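# Shelve the desk carton over its matching label

## Task

Take the carton lying on the desk and set it into the row of cartons on the wall shelf, above the empty shelf label bearing the same part number as the carton, covering that label completely. It must stand upright, aligned with its neighbours, with its own label turned toward the room. The neighbouring cartons must stay exactly where they were, neither moved nor rotated. The robot must not tip over or finish leaning, or the task fails. The carton has to stay put by itself; if it only holds because the robot supports it, the task is not done.

## Robot and tools

Robot: a Hello Robot Stretch 3 with one arm. It has a two-wheel base (0.33 m long, 0.34 m wide) that can only drive straight or spin in place about a point midway between the wheels, 0.05 m behind the front edge. A mast carries a lift; the arm telescopes out to the robot's RIGHT side, ending in a wrist (yaw, pitch, roll) and a two-finger gripper whose pad force is capped near 25 N, so heavy or slippery items can slide. To move the gripper forward or back, drive the base. A folded, retracted arm still pokes out about 0.06 m on the right and sweeps a 0.28 m radius when spinning; an unfolded level wrist reaches further.

Frames: the base frame has its origin on the floor between the drive wheels, x forward, y left, z up. hand_pose is reported in it, at the point where closed fingertips meet. The odometry frame is the base frame at the scene's start; heading is positive to the left, range -3.142 to 3.142.

Tool execute_actions takes "actions", a list run in order. Each action may hold "robot" (one command, a list of up to 8 commands run one after another, or {"stop": true}), "steps" (1 to 450 control steps at 30 per second, default 1) and "until" (ends the action early once all its conditions hold). {"steps": n} alone just waits. A command may contain:
- "base": exactly one of {"translate_m": d}, a relative drive in metres from where the base is when the command begins, forward positive, |d| up to 1; or {"rotate_rad": d}, a relative spin in radians, counter-clockwise (left) positive, |d| up to 3.2.
- "joints": absolute targets by name; unnamed joints keep their goal. lift_m 0 to 1.1 (arm height); arm_m 0 to 0.52 (extension); wrist_yaw_rad -1.345 to 4.42 (0 along the arm, positive toward the front, 3.0 folded over the base); wrist_pitch_rad -1.57 to 0.451 (0 level, negative tips fingers down); wrist_roll_rad -2.911 to 2.911 (0 fingers side by side); gripper_m -0.089 to 0.179 (bigger is wider; the real gap is 0.007 m less when nearly shut, 0.025 m less when wide, zero below 0.007); head_pan_rad -3.953 to 1.73 (0 ahead, positive left, -1.57 along the arm); head_tilt_rad -1.53 to 0.419 (negative down).
- "contact_limits": {"arm_m": effort %} from 1 to 100, making that arm motion halt when its effort hits the value (negative when retracting); it lasts until arm_m's next command.
In a queue, {"pause_s": s} waits up to 15 s. Base and joint motions in one command start together and keep going across later actions. A new command acts immediately, discarding any older queue. An out-of-range number or bad action rejects the whole call.

"until" example to wait for everything to finish: "until": {"robot": {"status": "ended"}} with steps 450. You can also test fields like lift_m, arm_m_goal, base_status, queue, queue_left, refusals with comparisons such as [">", 0.3] or ["!=", "moving"]; "any" in place of "robot" fires when any one motion ends.

Tool zoom_image: {"camera": head_camera | nav_camera | wrist_camera, "region": [x0, y0, x1, y1]} in pixels of that camera's last image, origin top left, at most 504 by 504. head_camera and nav_camera ride on the pan/tilt head; wrist_camera is on the gripper. Each non-error execute_actions result returns one image per camera.

Tool finished_scene: {"scene": n}; ends the scene irreversibly and reports success. Call it only after all motion has ended and the carton stands on its own.

Results: base_status shows progress (distance moved of goal); joint_goals, joint_status (moving, done, off_target, contact_stop, time_out, stopped, not_commanded, torque_fault); measured_speeds; refusals count, queue state and queue_left. "contact_stop" means a lift or arm push stopped and that joint went slack. "torque_fault" means a wrist servo turned off for about 10 s and goes limp. robot.on_its_own appears when the robot altered a goal, a joint is slack or off, a motor strains at rest, or base_tilt has drifted 3 degrees or more. lidar_m lists 12 distances in 30-degree sectors, first straight ahead, counting counter-clockwise, in a plane 0.17 m above the floor. wrist_depth_mm and head_depth_mm are 7x7 grids of median depths. motor_effort gives percent effort per joint (positive pushes toward higher values), peak in brackets; readings are noisy and biased. Lines starting refused:, dropped: or replaced: explain rejected goals, cut-off queues, or how a prior motion ended.

Gripping: command gripper_m below the carton's width to squeeze; open at least 0.02 above the touching value to let go. Neither the reading nor "done" proves a hold, so check images.

Speed: the base is fast (0.30 m/s, 1.9 rad/s) only with lift_m under 0.30, arm_m under 0.03 and wrist_yaw_rad above 2.54; otherwise 0.10 m/s and 0.63 rad/s.

Cautions: fold or unfold the wrist only with lift_m between 0.32 and 0.95, pitch -0.4 and roll near 0; once folded the lift may drop to 0.25. With yaw below -0.4 keep pitch at -0.5 or lower. Pushing against something rigid with the gripper above about 0.45 m can tip the robot, worse after a prior contact_stop or with higher contact limits. Do not drive while holding or pressing on something fixed. If it snags or leans, reverse the last motion in small steps, release contact, and lower lift to about 0.2 if still tilted. Avoid drops, slams and hard pushes, and don't knock neighbouring cartons. The simulation runs while you think.

Each tool is called after "Request:" as a command line: name --argument value for each argument, lists and objects as JSON in quotes; but a table of rows of numbers goes row by row, as --pt "numbers of a row", without its own name.

## Session

Request:
execute_actions --actions '[]'

Scene clock: 0.00 s.
robot.base_odometry: x=+0.000 y=+0.000 heading=+0.000 (m, m, rad; robot's odometry frame)
robot.turned_by_wheels: +0.000 (rad since the last result)
robot.turned_by_imu: +0.000 (rad since the last result)
robot.base_tilt: forward=-0.7 right=-0.8 (deg)
robot.lidar_m: 1.85 1.94 1.55 1.43 1.83 2.55 2.49 2.57 2.02 1.93 1.99 1.86
robot.head_depth_mm: 1704 2293 2244 2235 2223 1754 2162 / 1703 2279 2255 2227 2240 1726 2181 / 1706 2286 2244 2204 2203 1719 2183 / 1727 2265 2250 2206 2217 1695 2155 / 1739 2288 2263 2232 2223 1671 2188 / 1735 2268 2271 2228 2214 1547 2176 / 1762 2280 2265 2231 2199 1459 2181
robot.base_status: not_commanded
robot.joint_positions: lift_m=+0.491 arm_m=+0.002 wrist_yaw_rad=+2.874 wrist_pitch_rad=-0.432 wrist_roll_rad=+0.002 gripper_m=+0.037 head_pan_rad=-0.010 head_tilt_rad=-0.004
robot.joint_goals: lift_m=+0.491 arm_m=+0.002 wrist_yaw_rad=+2.874 wrist_pitch_rad=-0.432 wrist_roll_rad=+0.002 gripper_m=+0.037 head_pan_rad=-0.010 head_tilt_rad=-0.004
robot.joint_status: lift_m=not_commanded arm_m=not_commanded wrist_yaw_rad=not_commanded wrist_pitch_rad=not_commanded wrist_roll_rad=not_commanded gripper_m=not_commanded head_pan_rad=not_commanded head_tilt_rad=not_commanded
robot.measured_speeds: translate_m=+0.000 rotate_rad=+0.000 lift_m=+0.000 arm_m=+0.000 wrist_yaw_rad=+0.000 wrist_pitch_rad=+0.000 wrist_roll_rad=+0.000 head_pan_rad=+0.000 head_tilt_rad=+0.000
robot: refusals=0 queue=idle queue_left=0
robot.motor_effort: left_wheel=-1 right_wheel=+0 lift_m=+18 arm_m=+0 wrist_yaw_rad=+0 wrist_pitch_rad=+5 wrist_roll_rad=+0 gripper_m=+0 head_pan_rad=+0 head_tilt_rad=+1 (%)
robot.hand_pose: x=+0.0376 y=+0.0679 z=+0.5001 quat_wxyz=(+0.243, +0.705, +0.058, +0.664) (m; robot's base frame)
robot.wrist_depth_mm: - - - - - - - / - - - - - - - / - - - - - - - / - - - - - - - / 819 - 864 834 862 853 840 / 708 - 687 724 711 732 738 / 628 631 628 632 633 636 639
pictures: head_camera (sideways: a quarter turn clockwise sets it upright), nav_camera (sideways: a quarter turn counterclockwise sets it upright), wrist_camera
Images, in order (width x height): head_camera 896x504, nav_camera 672x504, wrist_camera 644x364.

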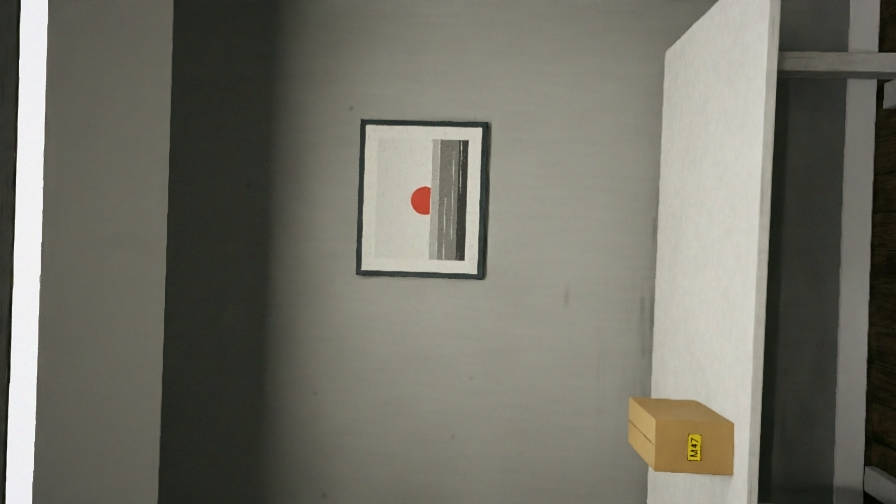

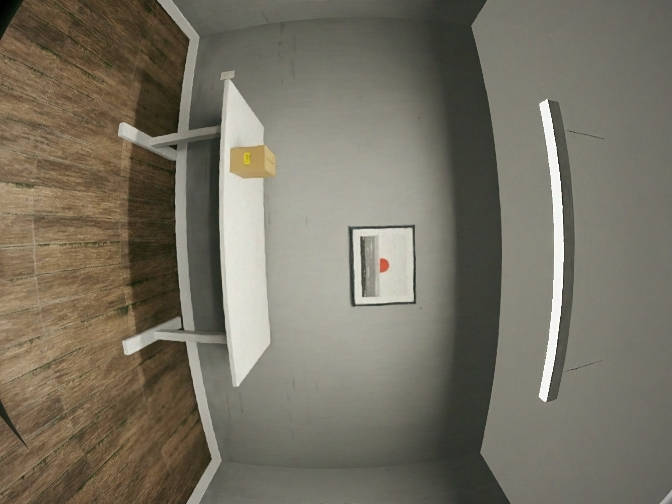

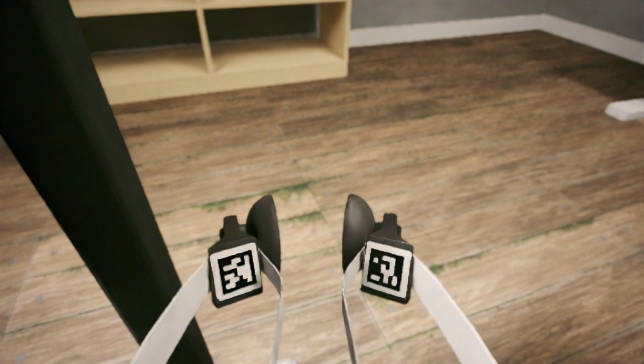

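Request:
zoom_image --camera "head_camera" --region '[600, 354, 800, 504]'

Request:
execute_actions --actions '[{"robot":{"joints":{"head_pan_rad":1.57,"head_tilt_rad":-0.3}},"steps":450,"until":{"robot":{"status":"ended"}}}]'

Request:
execute_actions --actions '[{"robot":{"joints":{"head_pan_rad":-2.3,"head_tilt_rad":-0.3}},"steps":450,"until":{"robot":{"status":"ended"}}}]'

Region (600, 354, 800, 504) of head_camera's 896x504 image, scaled by 2.520, with more detail than that image has; it fills the top 378 rows of this view, and the rest is white.

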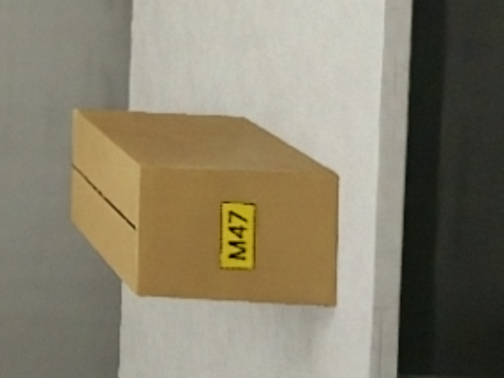

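Scene clock: 2.43 s.
robot.base_odometry: x=+0.000 y=+0.000 heading=+0.000 (m, m, rad; robot's odometry frame)
robot.turned_by_wheels: +0.000 (rad since the last result)
robot.turned_by_imu: -0.001 (rad since the last result)
robot.base_tilt: forward=-0.8 right=-0.9 (deg)
robot.lidar_m: 1.85 1.94 1.55 1.42 1.84 2.54 2.49 2.57 2.03 1.93 2.00 1.86
robot.head_depth_mm: 1594 1668 1758 1837 1746 1693 1595 / 1602 1674 1764 1847 1849 1774 1604 / 1605 1674 1762 1843 1827 1752 1588 / 1613 1675 1764 1859 1821 1766 1587 / 1605 1669 1766 1852 1812 1741 1589 / 1606 1674 1775 1855 1793 1740 1578 / 1613 1679 1777 1860 1782 1701 1580
robot.base_status: not_commanded
robot.joint_positions: lift_m=+0.491 arm_m=+0.002 wrist_yaw_rad=+2.874 wrist_pitch_rad=-0.432 wrist_roll_rad=+0.002 gripper_m=+0.037 head_pan_rad=+1.563 head_tilt_rad=-0.296
robot.joint_goals: lift_m=+0.491 arm_m=+0.002 wrist_yaw_rad=+2.874 wrist_pitch_rad=-0.432 wrist_roll_rad=+0.002 gripper_m=+0.037 head_pan_rad=+1.570 head_tilt_rad=-0.300
robot.joint_status: lift_m=not_commanded arm_m=not_commanded wrist_yaw_rad=not_commanded wrist_pitch_rad=not_commanded wrist_roll_rad=not_commanded gripper_m=not_commanded head_pan_rad=done head_tilt_rad=done
robot.measured_speeds: translate_m=+0.000 rotate_rad=+0.000 lift_m=+0.000 arm_m=+0.000 wrist_yaw_rad=+0.000 wrist_pitch_rad=+0.000 wrist_roll_rad=+0.000 head_pan_rad=+0.000 head_tilt_rad=+0.000
robot: refusals=0 queue=done queue_left=0
robot.motor_effort: left_wheel=-1(1) right_wheel=+0(0) lift_m=+18(18) arm_m=+0(0) wrist_yaw_rad=+0(1) wrist_pitch_rad=+5(5) wrist_roll_rad=+0(0) gripper_m=+0(0) head_pan_rad=+3(37) head_tilt_rad=-2(17) (%)
robot.hand_pose: x=+0.0376 y=+0.0679 z=+0.5001 quat_wxyz=(+0.243, +0.705, +0.058, +0.664) (m; robot's base frame)
robot.wrist_depth_mm: - - - - - - - / - - - - - - - / - - - - - - - / - - - - - - - / 833 - 864 858 856 858 843 / 713 - 695 726 712 733 733 / 629 627 635 634 636 644 646
pictures: head_camera (sideways: a quarter turn clockwise sets it upright), nav_camera (sideways: a quarter turn counterclockwise sets it upright), wrist_camera
camera_calibration (this result's frames):
head_camera: T_world_to_cam=[[0.0181427, -0.236261, -0.97152, 1.28042], [-0.999693, -0.0206826, -0.0136391, 0.0258496], [-0.0168711, 0.97147, -0.236564, 0.263515], [0, 0, 0, 1]] pos_world=[0.00705714, 0.0470514, 1.30665]
nav_camera: T_world_to_cam=[[0.0560647, 0.317405, 0.946631, -1.18503], [0.997887, -0.0489981, -0.0426713, 0.0942173], [0.032839, 0.947023, -0.319481, 0.374627], [0, 0, 0, 1]] pos_world=[-0.0398823, 0.0259699, 1.24549]
wrist_camera: T_world_to_cam=[[0.960381, -0.278465, 0.0112136, -0.0254816], [-0.163199, -0.594551, -0.787322, 0.464635], [0.225908, 0.754299, -0.616441, 0.414473], [0, 0, 0, 1]] pos_world=[0.00666691, -0.0434829, 0.621601]
Images, in order (width x height): head_camera 896x504, nav_camera 672x504, wrist_camera 644x364.

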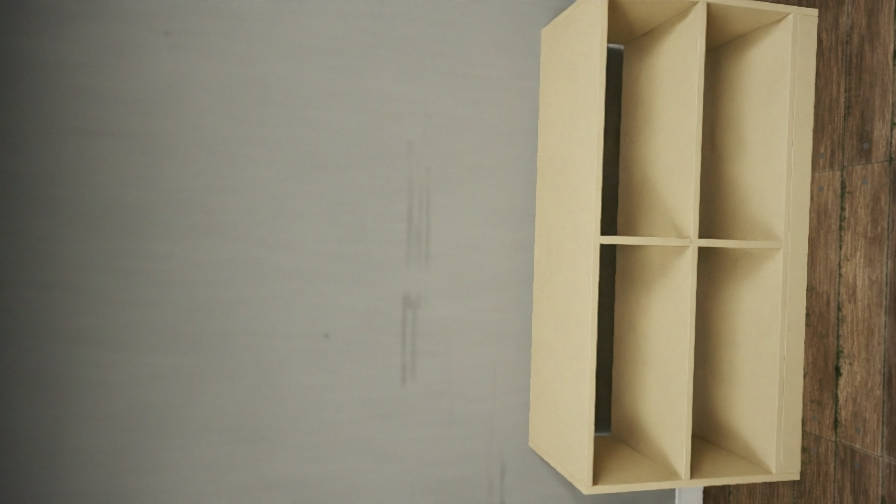

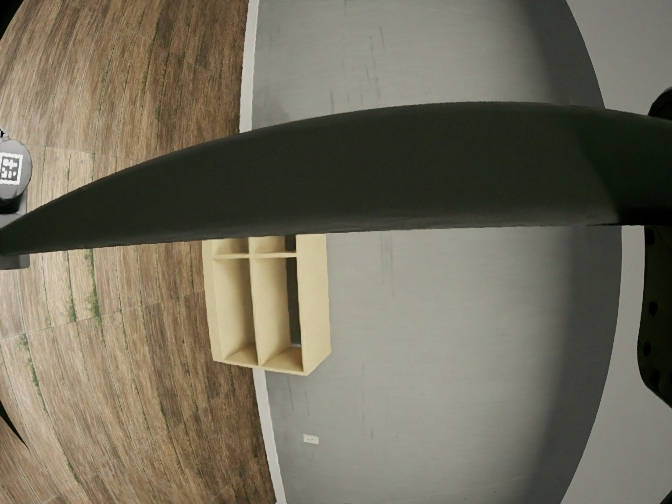

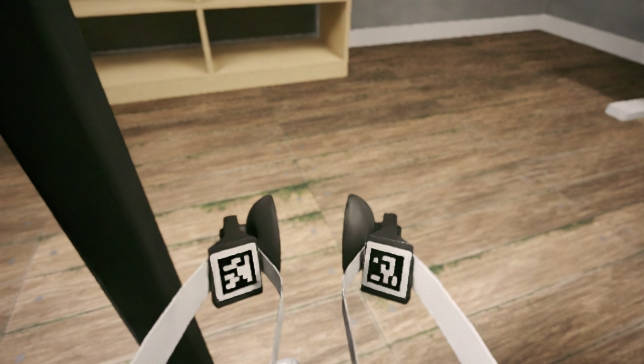

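Scene clock: 4.60 s.
robot.base_odometry: x=+0.000 y=+0.000 heading=+0.000 (m, m, rad; robot's odometry frame)
robot.turned_by_wheels: +0.000 (rad since the last result)
robot.turned_by_imu: -0.001 (rad since the last result)
robot.base_tilt: forward=-0.7 right=-0.8 (deg)
robot.lidar_m: 1.86 1.94 1.55 1.42 1.83 2.54 2.49 2.57 2.03 1.94 1.99 1.86
robot.head_depth_mm: 2546 2643 2678 2796 2786 2107 1598 / 2647 2787 2908 3049 3016 2087 1599 / 2430 2551 2688 2849 2932 2085 1594 / 2236 2312 2434 2556 2641 2055 1587 / 2053 2148 2240 2341 2495 2061 1571 / 1898 1962 2030 2166 2277 2059 1562 / 1767 1832 1924 1990 2092 2043 1572
robot.base_status: not_commanded
robot.joint_positions: lift_m=+0.491 arm_m=+0.002 wrist_yaw_rad=+2.874 wrist_pitch_rad=-0.432 wrist_roll_rad=+0.002 gripper_m=+0.037 head_pan_rad=-2.293 head_tilt_rad=-0.296
robot.joint_goals: lift_m=+0.491 arm_m=+0.002 wrist_yaw_rad=+2.874 wrist_pitch_rad=-0.432 wrist_roll_rad=+0.002 gripper_m=+0.037 head_pan_rad=-2.300 head_tilt_rad=-0.300
robot.joint_status: lift_m=not_commanded arm_m=not_commanded wrist_yaw_rad=not_commanded wrist_pitch_rad=not_commanded wrist_roll_rad=not_commanded gripper_m=not_commanded head_pan_rad=done head_tilt_rad=done
robot.measured_speeds: translate_m=+0.000 rotate_rad=+0.000 lift_m=+0.000 arm_m=+0.000 wrist_yaw_rad=+0.000 wrist_pitch_rad=+0.000 wrist_roll_rad=+0.000 head_pan_rad=+0.000 head_tilt_rad=+0.000
robot: refusals=0 queue=done queue_left=0
robot.motor_effort: left_wheel=-1(1) right_wheel=+0(1) lift_m=+18(18) arm_m=+0(0) wrist_yaw_rad=+0(0) wrist_pitch_rad=+5(5) wrist_roll_rad=+0(0) gripper_m=+2(0) head_pan_rad=-3(36) head_tilt_rad=-1(3) (%)
robot.hand_pose: x=+0.0376 y=+0.0679 z=+0.5001 quat_wxyz=(+0.243, +0.705, +0.058, +0.664) (m; robot's base frame)
robot.wrist_depth_mm: - - - - - - - / - - - - - - - / - - - - - - - / - - 997 987 - - - / 825 - 860 836 845 848 869 / 720 - 686 722 696 721 736 / 626 632 627 635 635 640 635
pictures: head_camera (sideways: a quarter turn clockwise sets it upright), nav_camera (sideways: a quarter turn counterclockwise sets it upright), wrist_camera
camera_calibration (this result's frames):
head_camera: T_world_to_cam=[[0.14115, 0.19062, -0.971463, 1.2796], [0.769103, -0.63898, -0.0136322, 0.0150509], [-0.623344, -0.745231, -0.236798, 0.26752], [0, 0, 0, 1]] pos_world=[-0.0254341, -0.0349351, 1.30663]
nav_camera: T_world_to_cam=[[-0.250365, -0.203351, 0.946555, -1.18306], [-0.722101, 0.690471, -0.0426614, 0.104696], [-0.644893, -0.694189, -0.31971, 0.379059], [0, 0, 0, 1]] pos_world=[0.0238565, -0.0497275, 1.24549]
wrist_camera: T_world_to_cam=[[0.960381, -0.278465, 0.0112134, -0.0254815], [-0.163199, -0.594551, -0.787321, 0.464635], [0.225908, 0.754299, -0.616441, 0.414473], [0, 0, 0, 1]] pos_world=[0.00666692, -0.0434829, 0.621601]
Images, in order (width x height): head_camera 896x504, nav_camera 672x504, wrist_camera 644x364.

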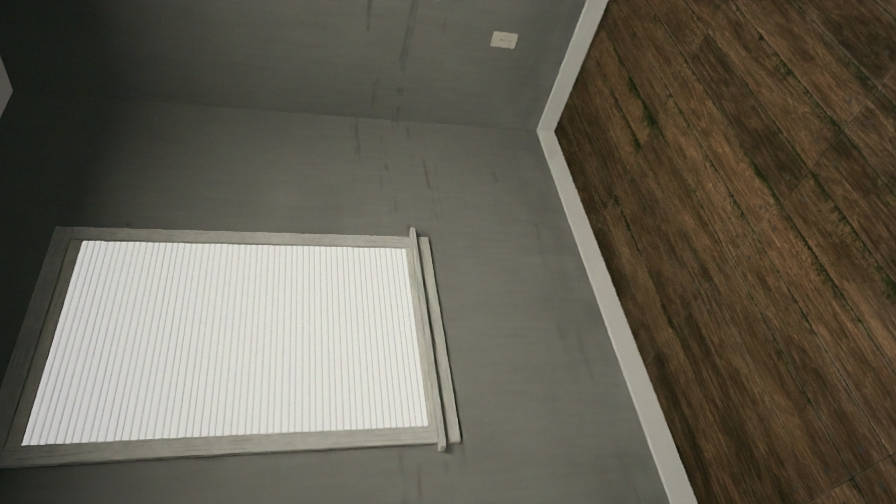

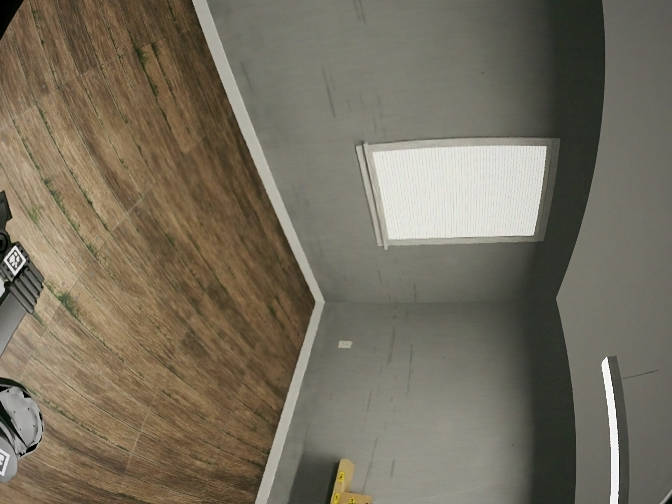

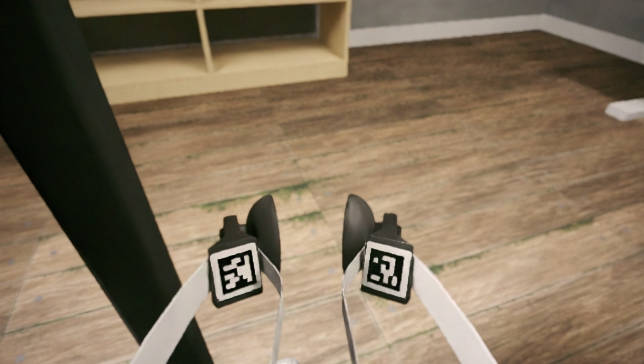

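Request:
execute_actions --actions '[{"robot":{"joints":{"head_pan_rad":-3.2,"head_tilt_rad":-0.2}},"steps":450,"until":{"robot":{"status":"ended"}}}]'

Scene clock: 6.20 s.
robot.base_odometry: x=+0.000 y=+0.000 heading=+0.000 (m, m, rad; robot's odometry frame)
robot.turned_by_wheels: +0.000 (rad since the last result)
robot.turned_by_imu: +0.000 (rad since the last result)
robot.base_tilt: forward=-0.7 right=-0.8 (deg)
robot.lidar_m: 1.85 1.94 1.55 1.42 1.83 2.55 2.49 2.56 2.02 1.94 1.99 1.86
robot.head_depth_mm: 2313 2347 2479 2519 2608 2407 1770 / 2290 2351 2447 2531 2597 2386 1749 / 2276 2351 2426 2473 2574 2371 1741 / 2261 2339 2409 2475 2616 2359 1732 / 2256 2333 2403 2453 2586 2328 1733 / 2253 2317 2390 2462 2549 2342 1728 / 2248 2289 2402 2477 2558 2330 1731
robot.base_status: not_commanded
robot.joint_positions: lift_m=+0.491 arm_m=+0.002 wrist_yaw_rad=+2.874 wrist_pitch_rad=-0.432 wrist_roll_rad=+0.002 gripper_m=+0.037 head_pan_rad=-3.193 head_tilt_rad=-0.211
robot.joint_goals: lift_m=+0.491 arm_m=+0.002 wrist_yaw_rad=+2.874 wrist_pitch_rad=-0.432 wrist_roll_rad=+0.002 gripper_m=+0.037 head_pan_rad=-3.200 head_tilt_rad=-0.200
robot.joint_status: lift_m=not_commanded arm_m=not_commanded wrist_yaw_rad=not_commanded wrist_pitch_rad=not_commanded wrist_roll_rad=not_commanded gripper_m=not_commanded head_pan_rad=done head_tilt_rad=done
robot.measured_speeds: translate_m=+0.000 rotate_rad=+0.000 lift_m=+0.000 arm_m=+0.000 wrist_yaw_rad=+0.000 wrist_pitch_rad=+0.000 wrist_roll_rad=+0.000 head_pan_rad=+0.000 head_tilt_rad=+0.000
robot: refusals=0 queue=done queue_left=0
robot.motor_effort: left_wheel=-1(1) right_wheel=+0(0) lift_m=+18(19) arm_m=+0(0) wrist_yaw_rad=+0(0) wrist_pitch_rad=+5(6) wrist_roll_rad=+0(0) gripper_m=+1(1) head_pan_rad=-2(30) head_tilt_rad=+4(12) (%)
robot.hand_pose: x=+0.0376 y=+0.0679 z=+0.5001 quat_wxyz=(+0.243, +0.705, +0.058, +0.664) (m; robot's base frame)
robot.wrist_depth_mm: - - - - - - - / - - - - - - - / - - - - - - - / - 993 999 - - - - / 837 - 873 852 873 851 861 / 714 - 697 723 707 730 732 / 624 623 637 636 629 639 633
pictures: head_camera (sideways: a quarter turn clockwise sets it upright), nav_camera (sideways: a quarter turn counterclockwise sets it upright), wrist_camera
camera_calibration (this result's frames):
head_camera: T_world_to_cam=[[0.153809, 0.0121883, -0.988025, 1.30119], [-0.0237071, -0.999591, -0.0160215, 0.0229993], [-0.987816, 0.0258875, -0.153457, 0.161264], [0, 0, 0, 1]] pos_world=[-0.0402905, 0.00295593, 1.31072]
nav_camera: T_world_to_cam=[[-0.233489, 0.0655424, 0.970148, -1.21398], [0.0882324, 0.995038, -0.0459887, 0.10409], [-0.968348, 0.0748607, -0.238113, 0.274833], [0, 0, 0, 1]] pos_world=[-0.026502, -0.0445802, 1.24797]
wrist_camera: T_world_to_cam=[[0.960381, -0.278465, 0.0112135, -0.0254815], [-0.163199, -0.594551, -0.787321, 0.464635], [0.225908, 0.754299, -0.616441, 0.414473], [0, 0, 0, 1]] pos_world=[0.00666688, -0.0434829, 0.621601]
Images, in order (width x height): head_camera 896x504, nav_camera 672x504, wrist_camera 644x364.

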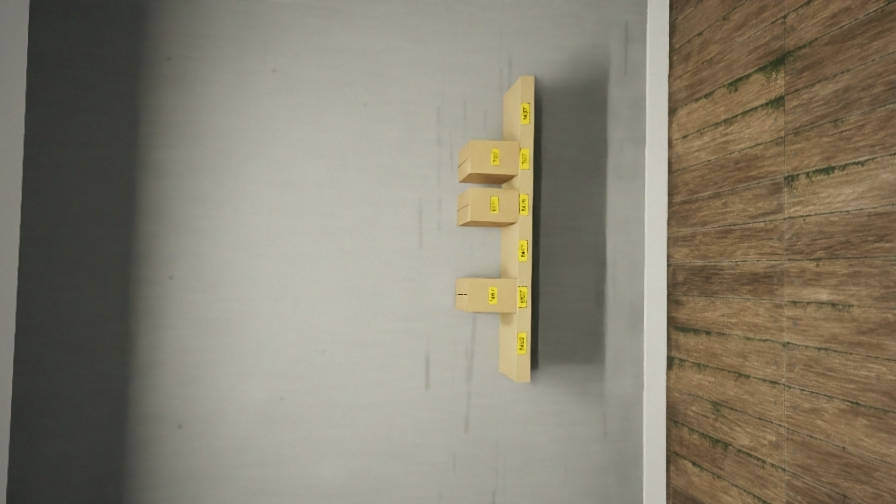

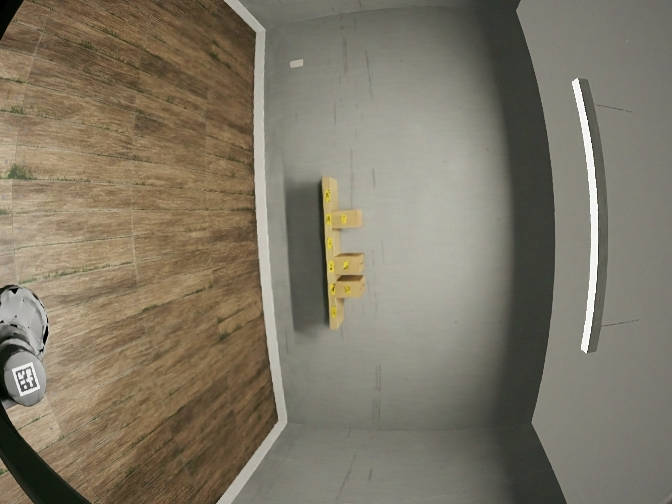

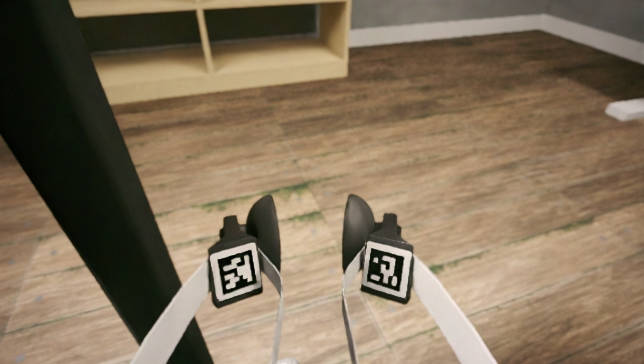

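Request:
zoom_image --camera "head_camera" --region '[400, 70, 620, 390]'

Region (400, 70, 620, 390) of head_camera's 896x504 image, scaled by 1.575, with more detail than that image has; it fills the left 346 columns of this view, and the rest is white.

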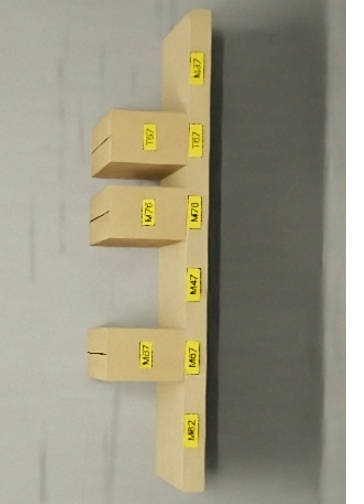

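Request:
execute_actions --actions '[{"robot":[{"joints":{"lift_m":0.28,"head_pan_rad":-1.57,"head_tilt_rad":-0.7},"base":{"rotate_rad":0.55}},{"base":{"translate_m":1.0}},{"base":{"rotate_rad":1.02}},{"joints":{"lift_m":0.75}},{"joints":{"wrist_yaw_rad":0,"wrist_pitch_rad":0,"gripper_m":0.179,"lift_m":0.8}}],"steps":450,"until":{"robot":{"status":"ended"}}},{"steps":450,"until":{"robot":{"status":"ended"}}}]'

Scene clock: 28.83 s.
robot.base_odometry: x=+0.853 y=+0.523 heading=+1.570 (m, m, rad; robot's odometry frame)
robot.turned_by_wheels: +1.570 (rad since the last result)
robot.turned_by_imu: +1.563 (rad since the last result)
robot.base_tilt: forward=-0.8 right=-0.8 (deg)
robot.lidar_m: 0.95 0.94 1.70 3.35 3.46 2.55 2.42 1.37 1.40 0.96 0.97 1.40
robot.head_depth_mm: 1174 1318 1318 959 1568 1410 - / 1176 1305 1321 958 829 1414 - / 1176 1315 899 779 1565 - - / 1182 1307 1304 885 1559 1434 1179 / 1180 1312 1304 954 830 1380 1197 / 1185 1321 1378 953 1601 1404 1196 / 1183 1315 1493 987 1600 1400 1194
robot.base_status: done (rotate_rad +1.0199 of +1.0200)
robot.joint_positions: lift_m=+0.800 arm_m=+0.002 wrist_yaw_rad=+0.002 wrist_pitch_rad=-0.021 wrist_roll_rad=+0.002 gripper_m=+0.179 head_pan_rad=-1.577 head_tilt_rad=-0.692
robot.joint_goals: lift_m=+0.800 arm_m=+0.002 wrist_yaw_rad=+0.000 wrist_pitch_rad=+0.000 wrist_roll_rad=+0.002 gripper_m=+0.179 head_pan_rad=-1.570 head_tilt_rad=-0.700
robot.joint_status: lift_m=done arm_m=not_commanded wrist_yaw_rad=done wrist_pitch_rad=done wrist_roll_rad=not_commanded gripper_m=done head_pan_rad=done head_tilt_rad=done
robot.measured_speeds: translate_m=+0.000 rotate_rad=+0.000 lift_m=+0.000 arm_m=+0.000 wrist_yaw_rad=+0.000 wrist_pitch_rad=+0.000 wrist_roll_rad=+0.000 head_pan_rad=+0.000 head_tilt_rad=+0.000
robot: refusals=0 queue=done queue_left=0
robot.motor_effort: left_wheel=-2(8) right_wheel=+3(13) lift_m=+20(20) arm_m=+0(0) wrist_yaw_rad=-2(1) wrist_pitch_rad=+8(9) wrist_roll_rad=+1(0) gripper_m=+0(100) head_pan_rad=+2(35) head_tilt_rad=-3(24) (%)
robot.hand_pose: x=-0.0208 y=-0.4025 z=+0.9092 quat_wxyz=(+0.706, +0.009, -0.708, -0.007) (m; robot's base frame)
robot.wrist_depth_mm: - - - - - - - / - - - - - - - / - - - - - - - / - - 998 442 974 984 971 / - 634 633 464 626 650 621 / - 459 458 460 460 448 479 / - - 829 - - - -
pictures: head_camera (sideways: a quarter turn clockwise sets it upright), nav_camera (sideways: a quarter turn counterclockwise sets it upright), wrist_camera
camera_calibration (this result's frames):
head_camera: T_world_to_cam=[[-0.0164619, 0.592442, -0.805445, 1.06396], [0.999668, 0.0257121, -0.00151897, -0.00212956], [0.0198098, -0.805202, -0.592669, 0.726685], [0, 0, 0, 1]] pos_world=[0.0052481, -0.0451502, 1.28764]
nav_camera: T_world_to_cam=[[-0.0574877, -0.657825, 0.750974, -0.92917], [-0.997902, 0.0602911, -0.0235775, 0.0815164], [-0.0297672, -0.750754, -0.659911, 0.817956], [0, 0, 0, 1]] pos_world=[0.0522778, -0.00206239, 1.23948]
wrist_camera: T_world_to_cam=[[-0.999875, 0.0151899, 0.00446807, -0.0214442], [-0.000528647, 0.250008, -0.968244, 1.00529], [-0.0158246, -0.968125, -0.249968, 0.00314713], [0, 0, 0, 1]] pos_world=[-0.0208602, -0.247957, 0.974244]
Images, in order (width x height): head_camera 896x504, nav_camera 672x504, wrist_camera 644x364.

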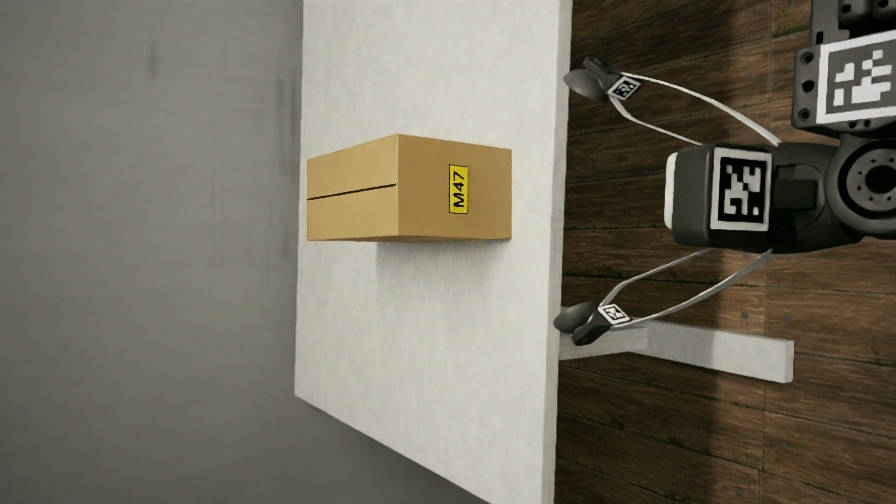

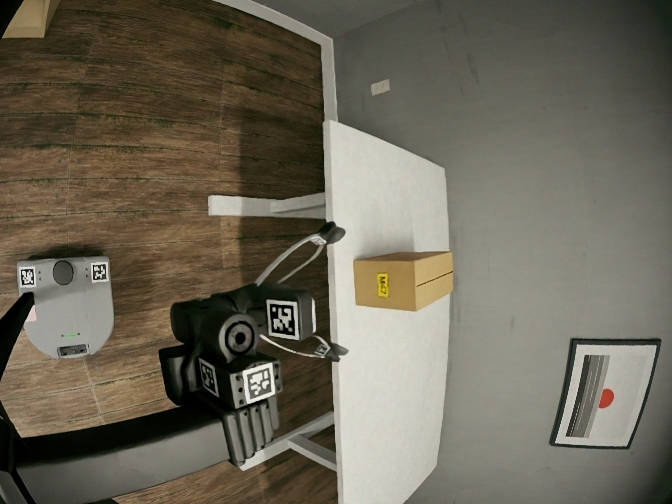

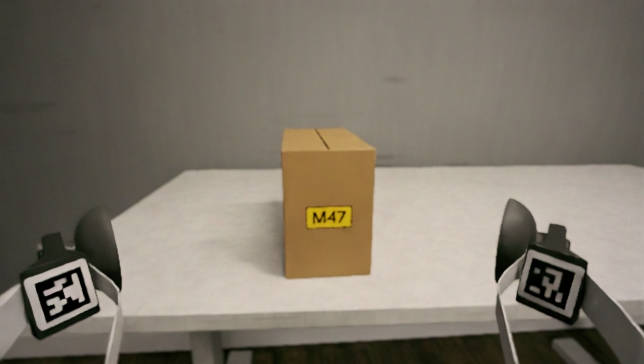

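Request:
execute_actions --actions '[{"robot":{"joints":{"lift_m":0.73,"wrist_yaw_rad":0.09,"wrist_pitch_rad":0.02,"arm_m":0.22},"base":{"translate_m":-0.04}},"steps":450,"until":{"robot":{"status":"ended"}}}]'

Scene clock: 35.57 s.
robot.base_odometry: x=+0.853 y=+0.483 heading=+1.570 (m, m, rad; robot's odometry frame)
robot.turned_by_wheels: +0.000 (rad since the last result)
robot.turned_by_imu: -0.001 (rad since the last result)
robot.base_tilt: forward=-0.8 right=-0.8 (deg)
robot.lidar_m: 0.98 0.99 1.72 3.35 3.46 2.51 2.37 1.34 1.34 0.98 0.97 1.44
robot.head_depth_mm: 1173 1306 1319 961 833 1470 - / 1176 1306 1312 959 829 1336 1197 / 1177 1313 1314 816 - 1343 1196 / 1184 1313 1182 789 1560 1400 1193 / 1174 1322 1298 958 1401 1405 1198 / 1184 1311 1305 956 1556 1395 1193 / 1182 1324 1472 952 1599 1401 1191
robot.base_status: done (translate_m -0.0400 of -0.0400)
robot.joint_positions: lift_m=+0.730 arm_m=+0.220 wrist_yaw_rad=+0.089 wrist_pitch_rad=+0.000 wrist_roll_rad=+0.002 gripper_m=+0.179 head_pan_rad=-1.577 head_tilt_rad=-0.692
robot.joint_goals: lift_m=+0.730 arm_m=+0.220 wrist_yaw_rad=+0.090 wrist_pitch_rad=+0.020 wrist_roll_rad=+0.002 gripper_m=+0.179 head_pan_rad=-1.570 head_tilt_rad=-0.700
robot.joint_status: lift_m=done arm_m=done wrist_yaw_rad=done wrist_pitch_rad=done wrist_roll_rad=not_commanded gripper_m=done head_pan_rad=done head_tilt_rad=done
robot.measured_speeds: translate_m=+0.000 rotate_rad=+0.000 lift_m=+0.000 arm_m=+0.000 wrist_yaw_rad=+0.000 wrist_pitch_rad=+0.000 wrist_roll_rad=+0.000 head_pan_rad=+0.000 head_tilt_rad=+0.000
robot: refusals=0 queue=done queue_left=0
robot.motor_effort: left_wheel=-3(6) right_wheel=+3(6) lift_m=+16(21) arm_m=+2(3) wrist_yaw_rad=+0(3) wrist_pitch_rad=+7(6) wrist_roll_rad=+1(0) gripper_m=+1(0) head_pan_rad=+3(4) head_tilt_rad=-4(4) (%)
robot.hand_pose: x=+0.0014 y=-0.6200 z=+0.8447 quat_wxyz=(+0.706, +0.032, -0.707, +0.031) (m; robot's base frame)
robot.wrist_depth_mm: 893 895 884 887 892 882 860 / 910 909 927 925 909 901 901 / 957 950 947 208 210 942 935 / - 975 606 215 219 760 766 / - 477 415 222 227 496 474 / - 346 310 232 236 335 359 / 259 270 258 243 248 269 257
pictures: head_camera (sideways: a quarter turn clockwise sets it upright), nav_camera (sideways: a quarter turn counterclockwise sets it upright), wrist_camera
camera_calibration (this result's frames):
head_camera: T_world_to_cam=[[-0.0164619, 0.592442, -0.805445, 1.06396], [0.999668, 0.0257121, -0.00151898, -0.00212956], [0.0198098, -0.805202, -0.592669, 0.726685], [0, 0, 0, 1]] pos_world=[0.0052481, -0.0451502, 1.28764]
nav_camera: T_world_to_cam=[[-0.0574877, -0.657825, 0.750974, -0.92917], [-0.997902, 0.0602911, -0.0235775, 0.0815165], [-0.0297672, -0.750754, -0.659911, 0.817956], [0, 0, 0, 1]] pos_world=[0.0522778, -0.0020624, 1.23948]
wrist_camera: T_world_to_cam=[[-0.997437, -0.0714375, 0.00410116, -0.0490449], [-0.0203981, 0.228934, -0.973228, 0.988479], [0.0685861, -0.970817, -0.229804, -0.241986], [0, 0, 0, 1]] pos_world=[-0.0121592, -0.464724, 0.906607]
Images, in order (width x height): head_camera 896x504, nav_camera 672x504, wrist_camera 644x364.

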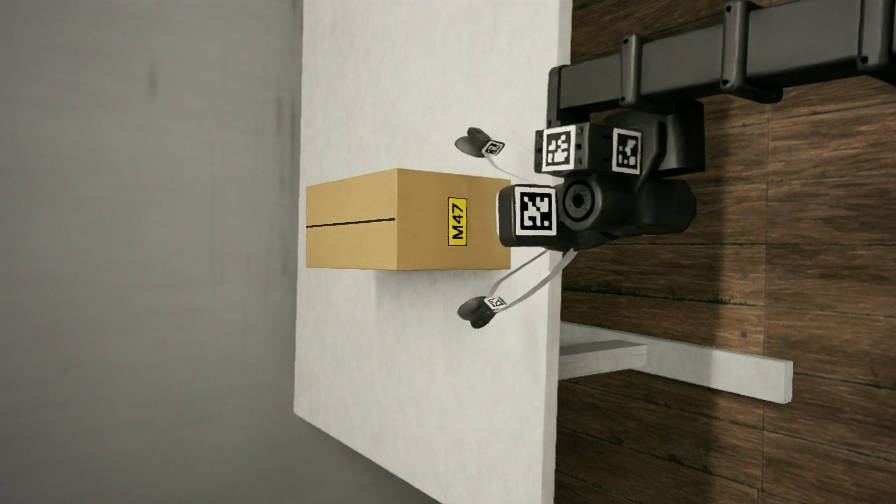

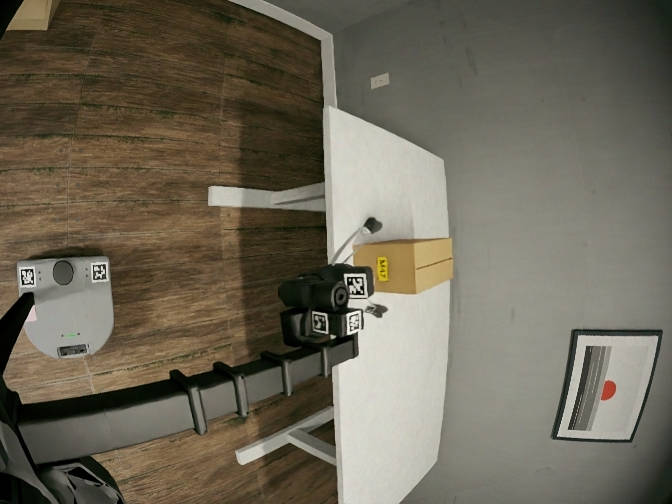

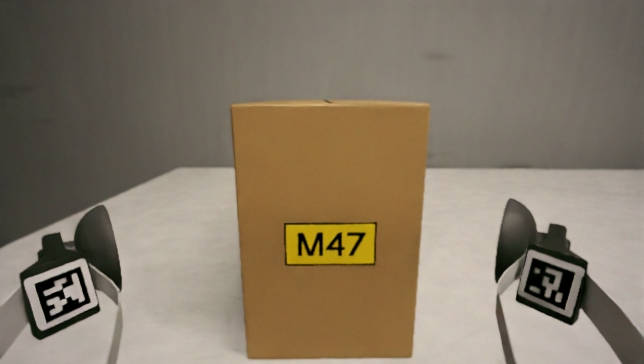

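Request:
execute_actions --actions '[{"robot":[{"joints":{"arm_m":0.345}},{"joints":{"gripper_m":0.06}},{"pause_s":0.5},{"joints":{"lift_m":0.77}}],"steps":450,"until":{"robot":{"status":"ended"}}}]'

Scene clock: 41.63 s.
robot.base_odometry: x=+0.853 y=+0.483 heading=+1.570 (m, m, rad; robot's odometry frame)
robot.turned_by_wheels: +0.000 (rad since the last result)
robot.turned_by_imu: -0.001 (rad since the last result)
robot.base_tilt: forward=-0.8 right=-0.8 (deg)
robot.lidar_m: 0.98 0.98 1.72 3.36 3.45 2.51 2.37 1.34 1.34 0.97 0.98 1.44
robot.head_depth_mm: 1174 1307 1320 960 833 - - / 1173 1306 1307 1038 1601 1418 1201 / 1173 1313 1184 - 1607 1402 1203 / 1177 1324 940 855 1563 1398 1198 / 1178 1321 1309 955 1401 1398 1194 / 1180 1313 1303 952 1561 1406 1194 / 1187 1312 1468 948 1602 1396 1199
robot.base_status: done (translate_m -0.0400 of -0.0400)
robot.joint_positions: lift_m=+0.770 arm_m=+0.345 wrist_yaw_rad=+0.090 wrist_pitch_rad=-0.008 wrist_roll_rad=+0.002 gripper_m=+0.100 head_pan_rad=-1.577 head_tilt_rad=-0.692
robot.joint_goals: lift_m=+0.770 arm_m=+0.345 wrist_yaw_rad=+0.090 wrist_pitch_rad=+0.020 wrist_roll_rad=+0.002 gripper_m=+0.060 head_pan_rad=-1.570 head_tilt_rad=-0.700
robot.joint_status: lift_m=done arm_m=done wrist_yaw_rad=done wrist_pitch_rad=done wrist_roll_rad=not_commanded gripper_m=off_target head_pan_rad=done head_tilt_rad=done
robot.measured_speeds: translate_m=+0.000 rotate_rad=+0.000 lift_m=+0.000 arm_m=+0.000 wrist_yaw_rad=+0.000 wrist_pitch_rad=+0.000 wrist_roll_rad=+0.000 head_pan_rad=+0.000 head_tilt_rad=+0.000
robot: refusals=0 queue=done queue_left=0
robot.motor_effort: left_wheel=-2(2) right_wheel=+3(3) lift_m=+20(23) arm_m=+2(3) wrist_yaw_rad=+0(1) wrist_pitch_rad=+11(11) wrist_roll_rad=+0(1) gripper_m=-100(98) head_pan_rad=+3(2) head_tilt_rad=-3(3) (%)
robot.hand_pose: x=+0.0015 y=-0.7448 z=+0.8824 quat_wxyz=(+0.706, +0.035, -0.707, +0.029) (m; robot's base frame)
robot.wrist_depth_mm: 778 759 762 763 767 763 766 / 792 792 795 793 807 802 784 / 836 126 122 118 115 817 810 / 870 128 123 120 117 826 841 / 888 128 126 121 118 610 559 / 436 130 127 123 120 - 410 / 308 296 129 125 121 319 319
pictures: head_camera (sideways: a quarter turn clockwise sets it upright), nav_camera (sideways: a quarter turn counterclockwise sets it upright), wrist_camera
camera_calibration (this result's frames):
head_camera: T_world_to_cam=[[-0.0164619, 0.592442, -0.805445, 1.06396], [0.999668, 0.0257121, -0.00151897, -0.00212956], [0.0198098, -0.805202, -0.592669, 0.726685], [0, 0, 0, 1]] pos_world=[0.0052481, -0.0451502, 1.28764]
nav_camera: T_world_to_cam=[[-0.0574877, -0.657825, 0.750974, -0.92917], [-0.997902, 0.0602911, -0.0235775, 0.0815164], [-0.0297672, -0.750754, -0.659911, 0.817956], [0, 0, 0, 1]] pos_world=[0.0522778, -0.00206239, 1.23948]
wrist_camera: T_world_to_cam=[[-0.997402, -0.0719088, 0.00424598, -0.0584991], [-0.0211978, 0.236665, -0.97136, 1.0578], [0.0688444, -0.968927, -0.237575, -0.346226], [0, 0, 0, 1]] pos_world=[-0.0120884, -0.590019, 0.9455]
Images, in order (width x height): head_camera 896x504, nav_camera 672x504, wrist_camera 644x364.

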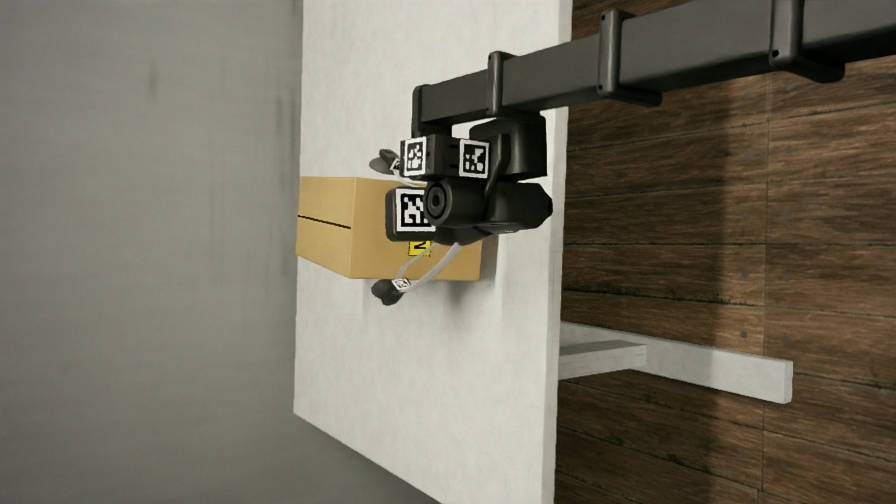

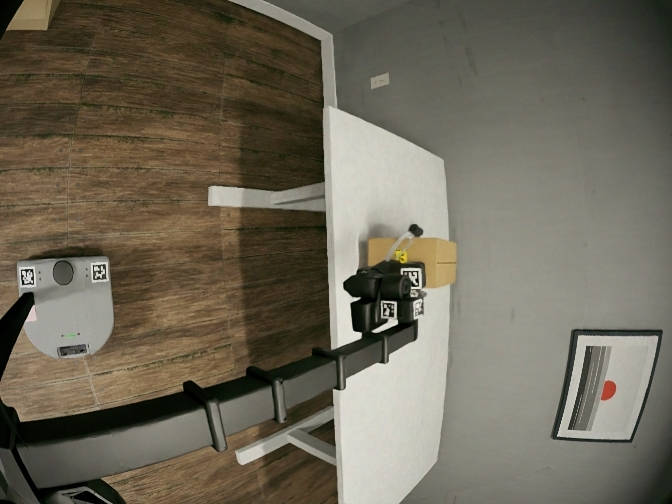

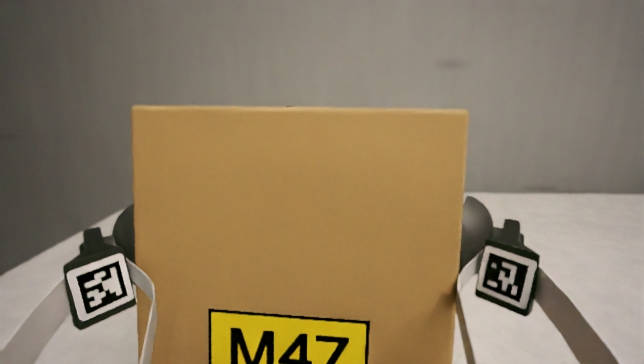

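Request:
execute_actions --actions '[{"robot":[{"joints":{"lift_m":0.732}},{"joints":{"gripper_m":0.179}},{"joints":{"arm_m":0.2}},{"joints":{"lift_m":1.08,"wrist_pitch_rad":-1.57}},{"joints":{"arm_m":0.45}}],"steps":450,"until":{"robot":{"status":"ended"}}},{"steps":450,"until":{"robot":{"status":"ended"}}}]'

Scene clock: 55.63 s.
robot.base_odometry: x=+0.853 y=+0.483 heading=+1.570 (m, m, rad; robot's odometry frame)
robot.turned_by_wheels: +0.000 (rad since the last result)
robot.turned_by_imu: -0.003 (rad since the last result)
robot.base_tilt: forward=-0.8 right=-0.8 (deg)
robot.lidar_m: 0.98 0.98 1.72 3.37 3.46 2.51 2.37 1.34 1.34 0.98 0.98 1.44
robot.head_depth_mm: 1208 1307 1311 960 1558 1410 1206 / - 1304 1319 960 1570 1412 1200 / - - 947 857 1560 1413 1195 / 1177 1309 949 831 1552 1402 1196 / 1181 1314 1306 953 1409 1403 1196 / 1185 1319 1318 953 1560 1398 1194 / 1185 1326 1473 954 1598 1402 1192
robot.base_status: done (translate_m -0.0400 of -0.0400)
robot.joint_positions: lift_m=+1.080 arm_m=+0.450 wrist_yaw_rad=+0.090 wrist_pitch_rad=-1.548 wrist_roll_rad=+0.002 gripper_m=+0.179 head_pan_rad=-1.577 head_tilt_rad=-0.692
robot.joint_goals: lift_m=+1.080 arm_m=+0.450 wrist_yaw_rad=+0.090 wrist_pitch_rad=-1.570 wrist_roll_rad=+0.002 gripper_m=+0.179 head_pan_rad=-1.570 head_tilt_rad=-0.700
robot.joint_status: lift_m=done arm_m=done wrist_yaw_rad=done wrist_pitch_rad=done wrist_roll_rad=not_commanded gripper_m=off_target head_pan_rad=done head_tilt_rad=done
robot.measured_speeds: translate_m=+0.000 rotate_rad=+0.000 lift_m=+0.000 arm_m=+0.000 wrist_yaw_rad=+0.000 wrist_pitch_rad=+0.000 wrist_roll_rad=+0.000 head_pan_rad=+0.000 head_tilt_rad=+0.000
robot: refusals=0 queue=done queue_left=0
robot.motor_effort: left_wheel=-2(2) right_wheel=+3(3) lift_m=+21(21) arm_m=+2(5) wrist_yaw_rad=-1(2) wrist_pitch_rad=-2(11) wrist_roll_rad=+0(0) gripper_m=+1(98) head_pan_rad=+2(3) head_tilt_rad=-3(3) (%)
robot.hand_pose: x=-0.0233 y=-0.5766 z=+0.9618 quat_wxyz=(+0.527, +0.516, -0.483, -0.472) (m; robot's base frame)
robot.wrist_depth_mm: 363 364 365 272 379 381 384 / 372 375 379 381 389 394 394 / - - - 398 398 407 409 / - - - - - - - / - - - - - - - / - - - - - - - / - - - - - - -
pictures: head_camera (sideways: a quarter turn clockwise sets it upright), nav_camera (sideways: a quarter turn counterclockwise sets it upright), wrist_camera
camera_calibration (this result's frames):
head_camera: T_world_to_cam=[[-0.0164619, 0.592446, -0.805442, 1.06395], [0.999668, 0.0257122, -0.00151883, -0.00212974], [0.0198099, -0.8052, -0.592673, 0.72669], [0, 0, 0, 1]] pos_world=[0.00524811, -0.0451502, 1.28764]
nav_camera: T_world_to_cam=[[-0.0574877, -0.657828, 0.750971, -0.929166], [-0.997902, 0.0602911, -0.0235773, 0.0815161], [-0.0297671, -0.750751, -0.659914, 0.81796], [0, 0, 0, 1]] pos_world=[0.0522778, -0.00206211, 1.23948]
wrist_camera: T_world_to_cam=[[-0.995483, -0.0931082, 0.018566, -0.0973825], [-0.087272, 0.974399, 0.207194, 0.384941], [-0.0373822, 0.204638, -0.978124, 1.22378], [0, 0, 0, 1]] pos_world=[-0.0176004, -0.634585, 1.11906]
Images, in order (width x height): head_camera 896x504, nav_camera 672x504, wrist_camera 644x364.

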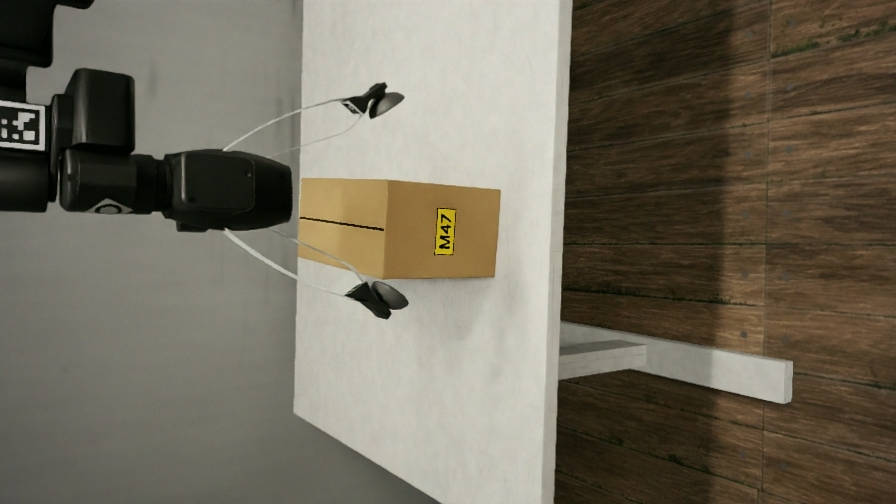

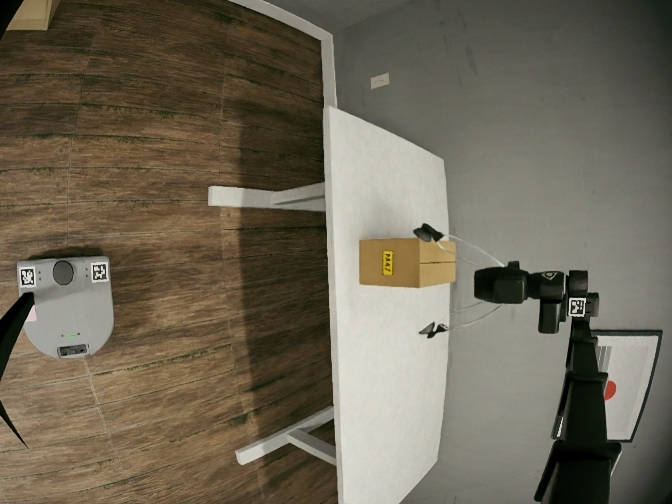

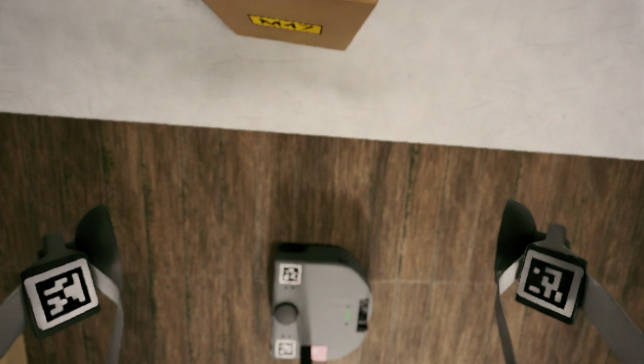

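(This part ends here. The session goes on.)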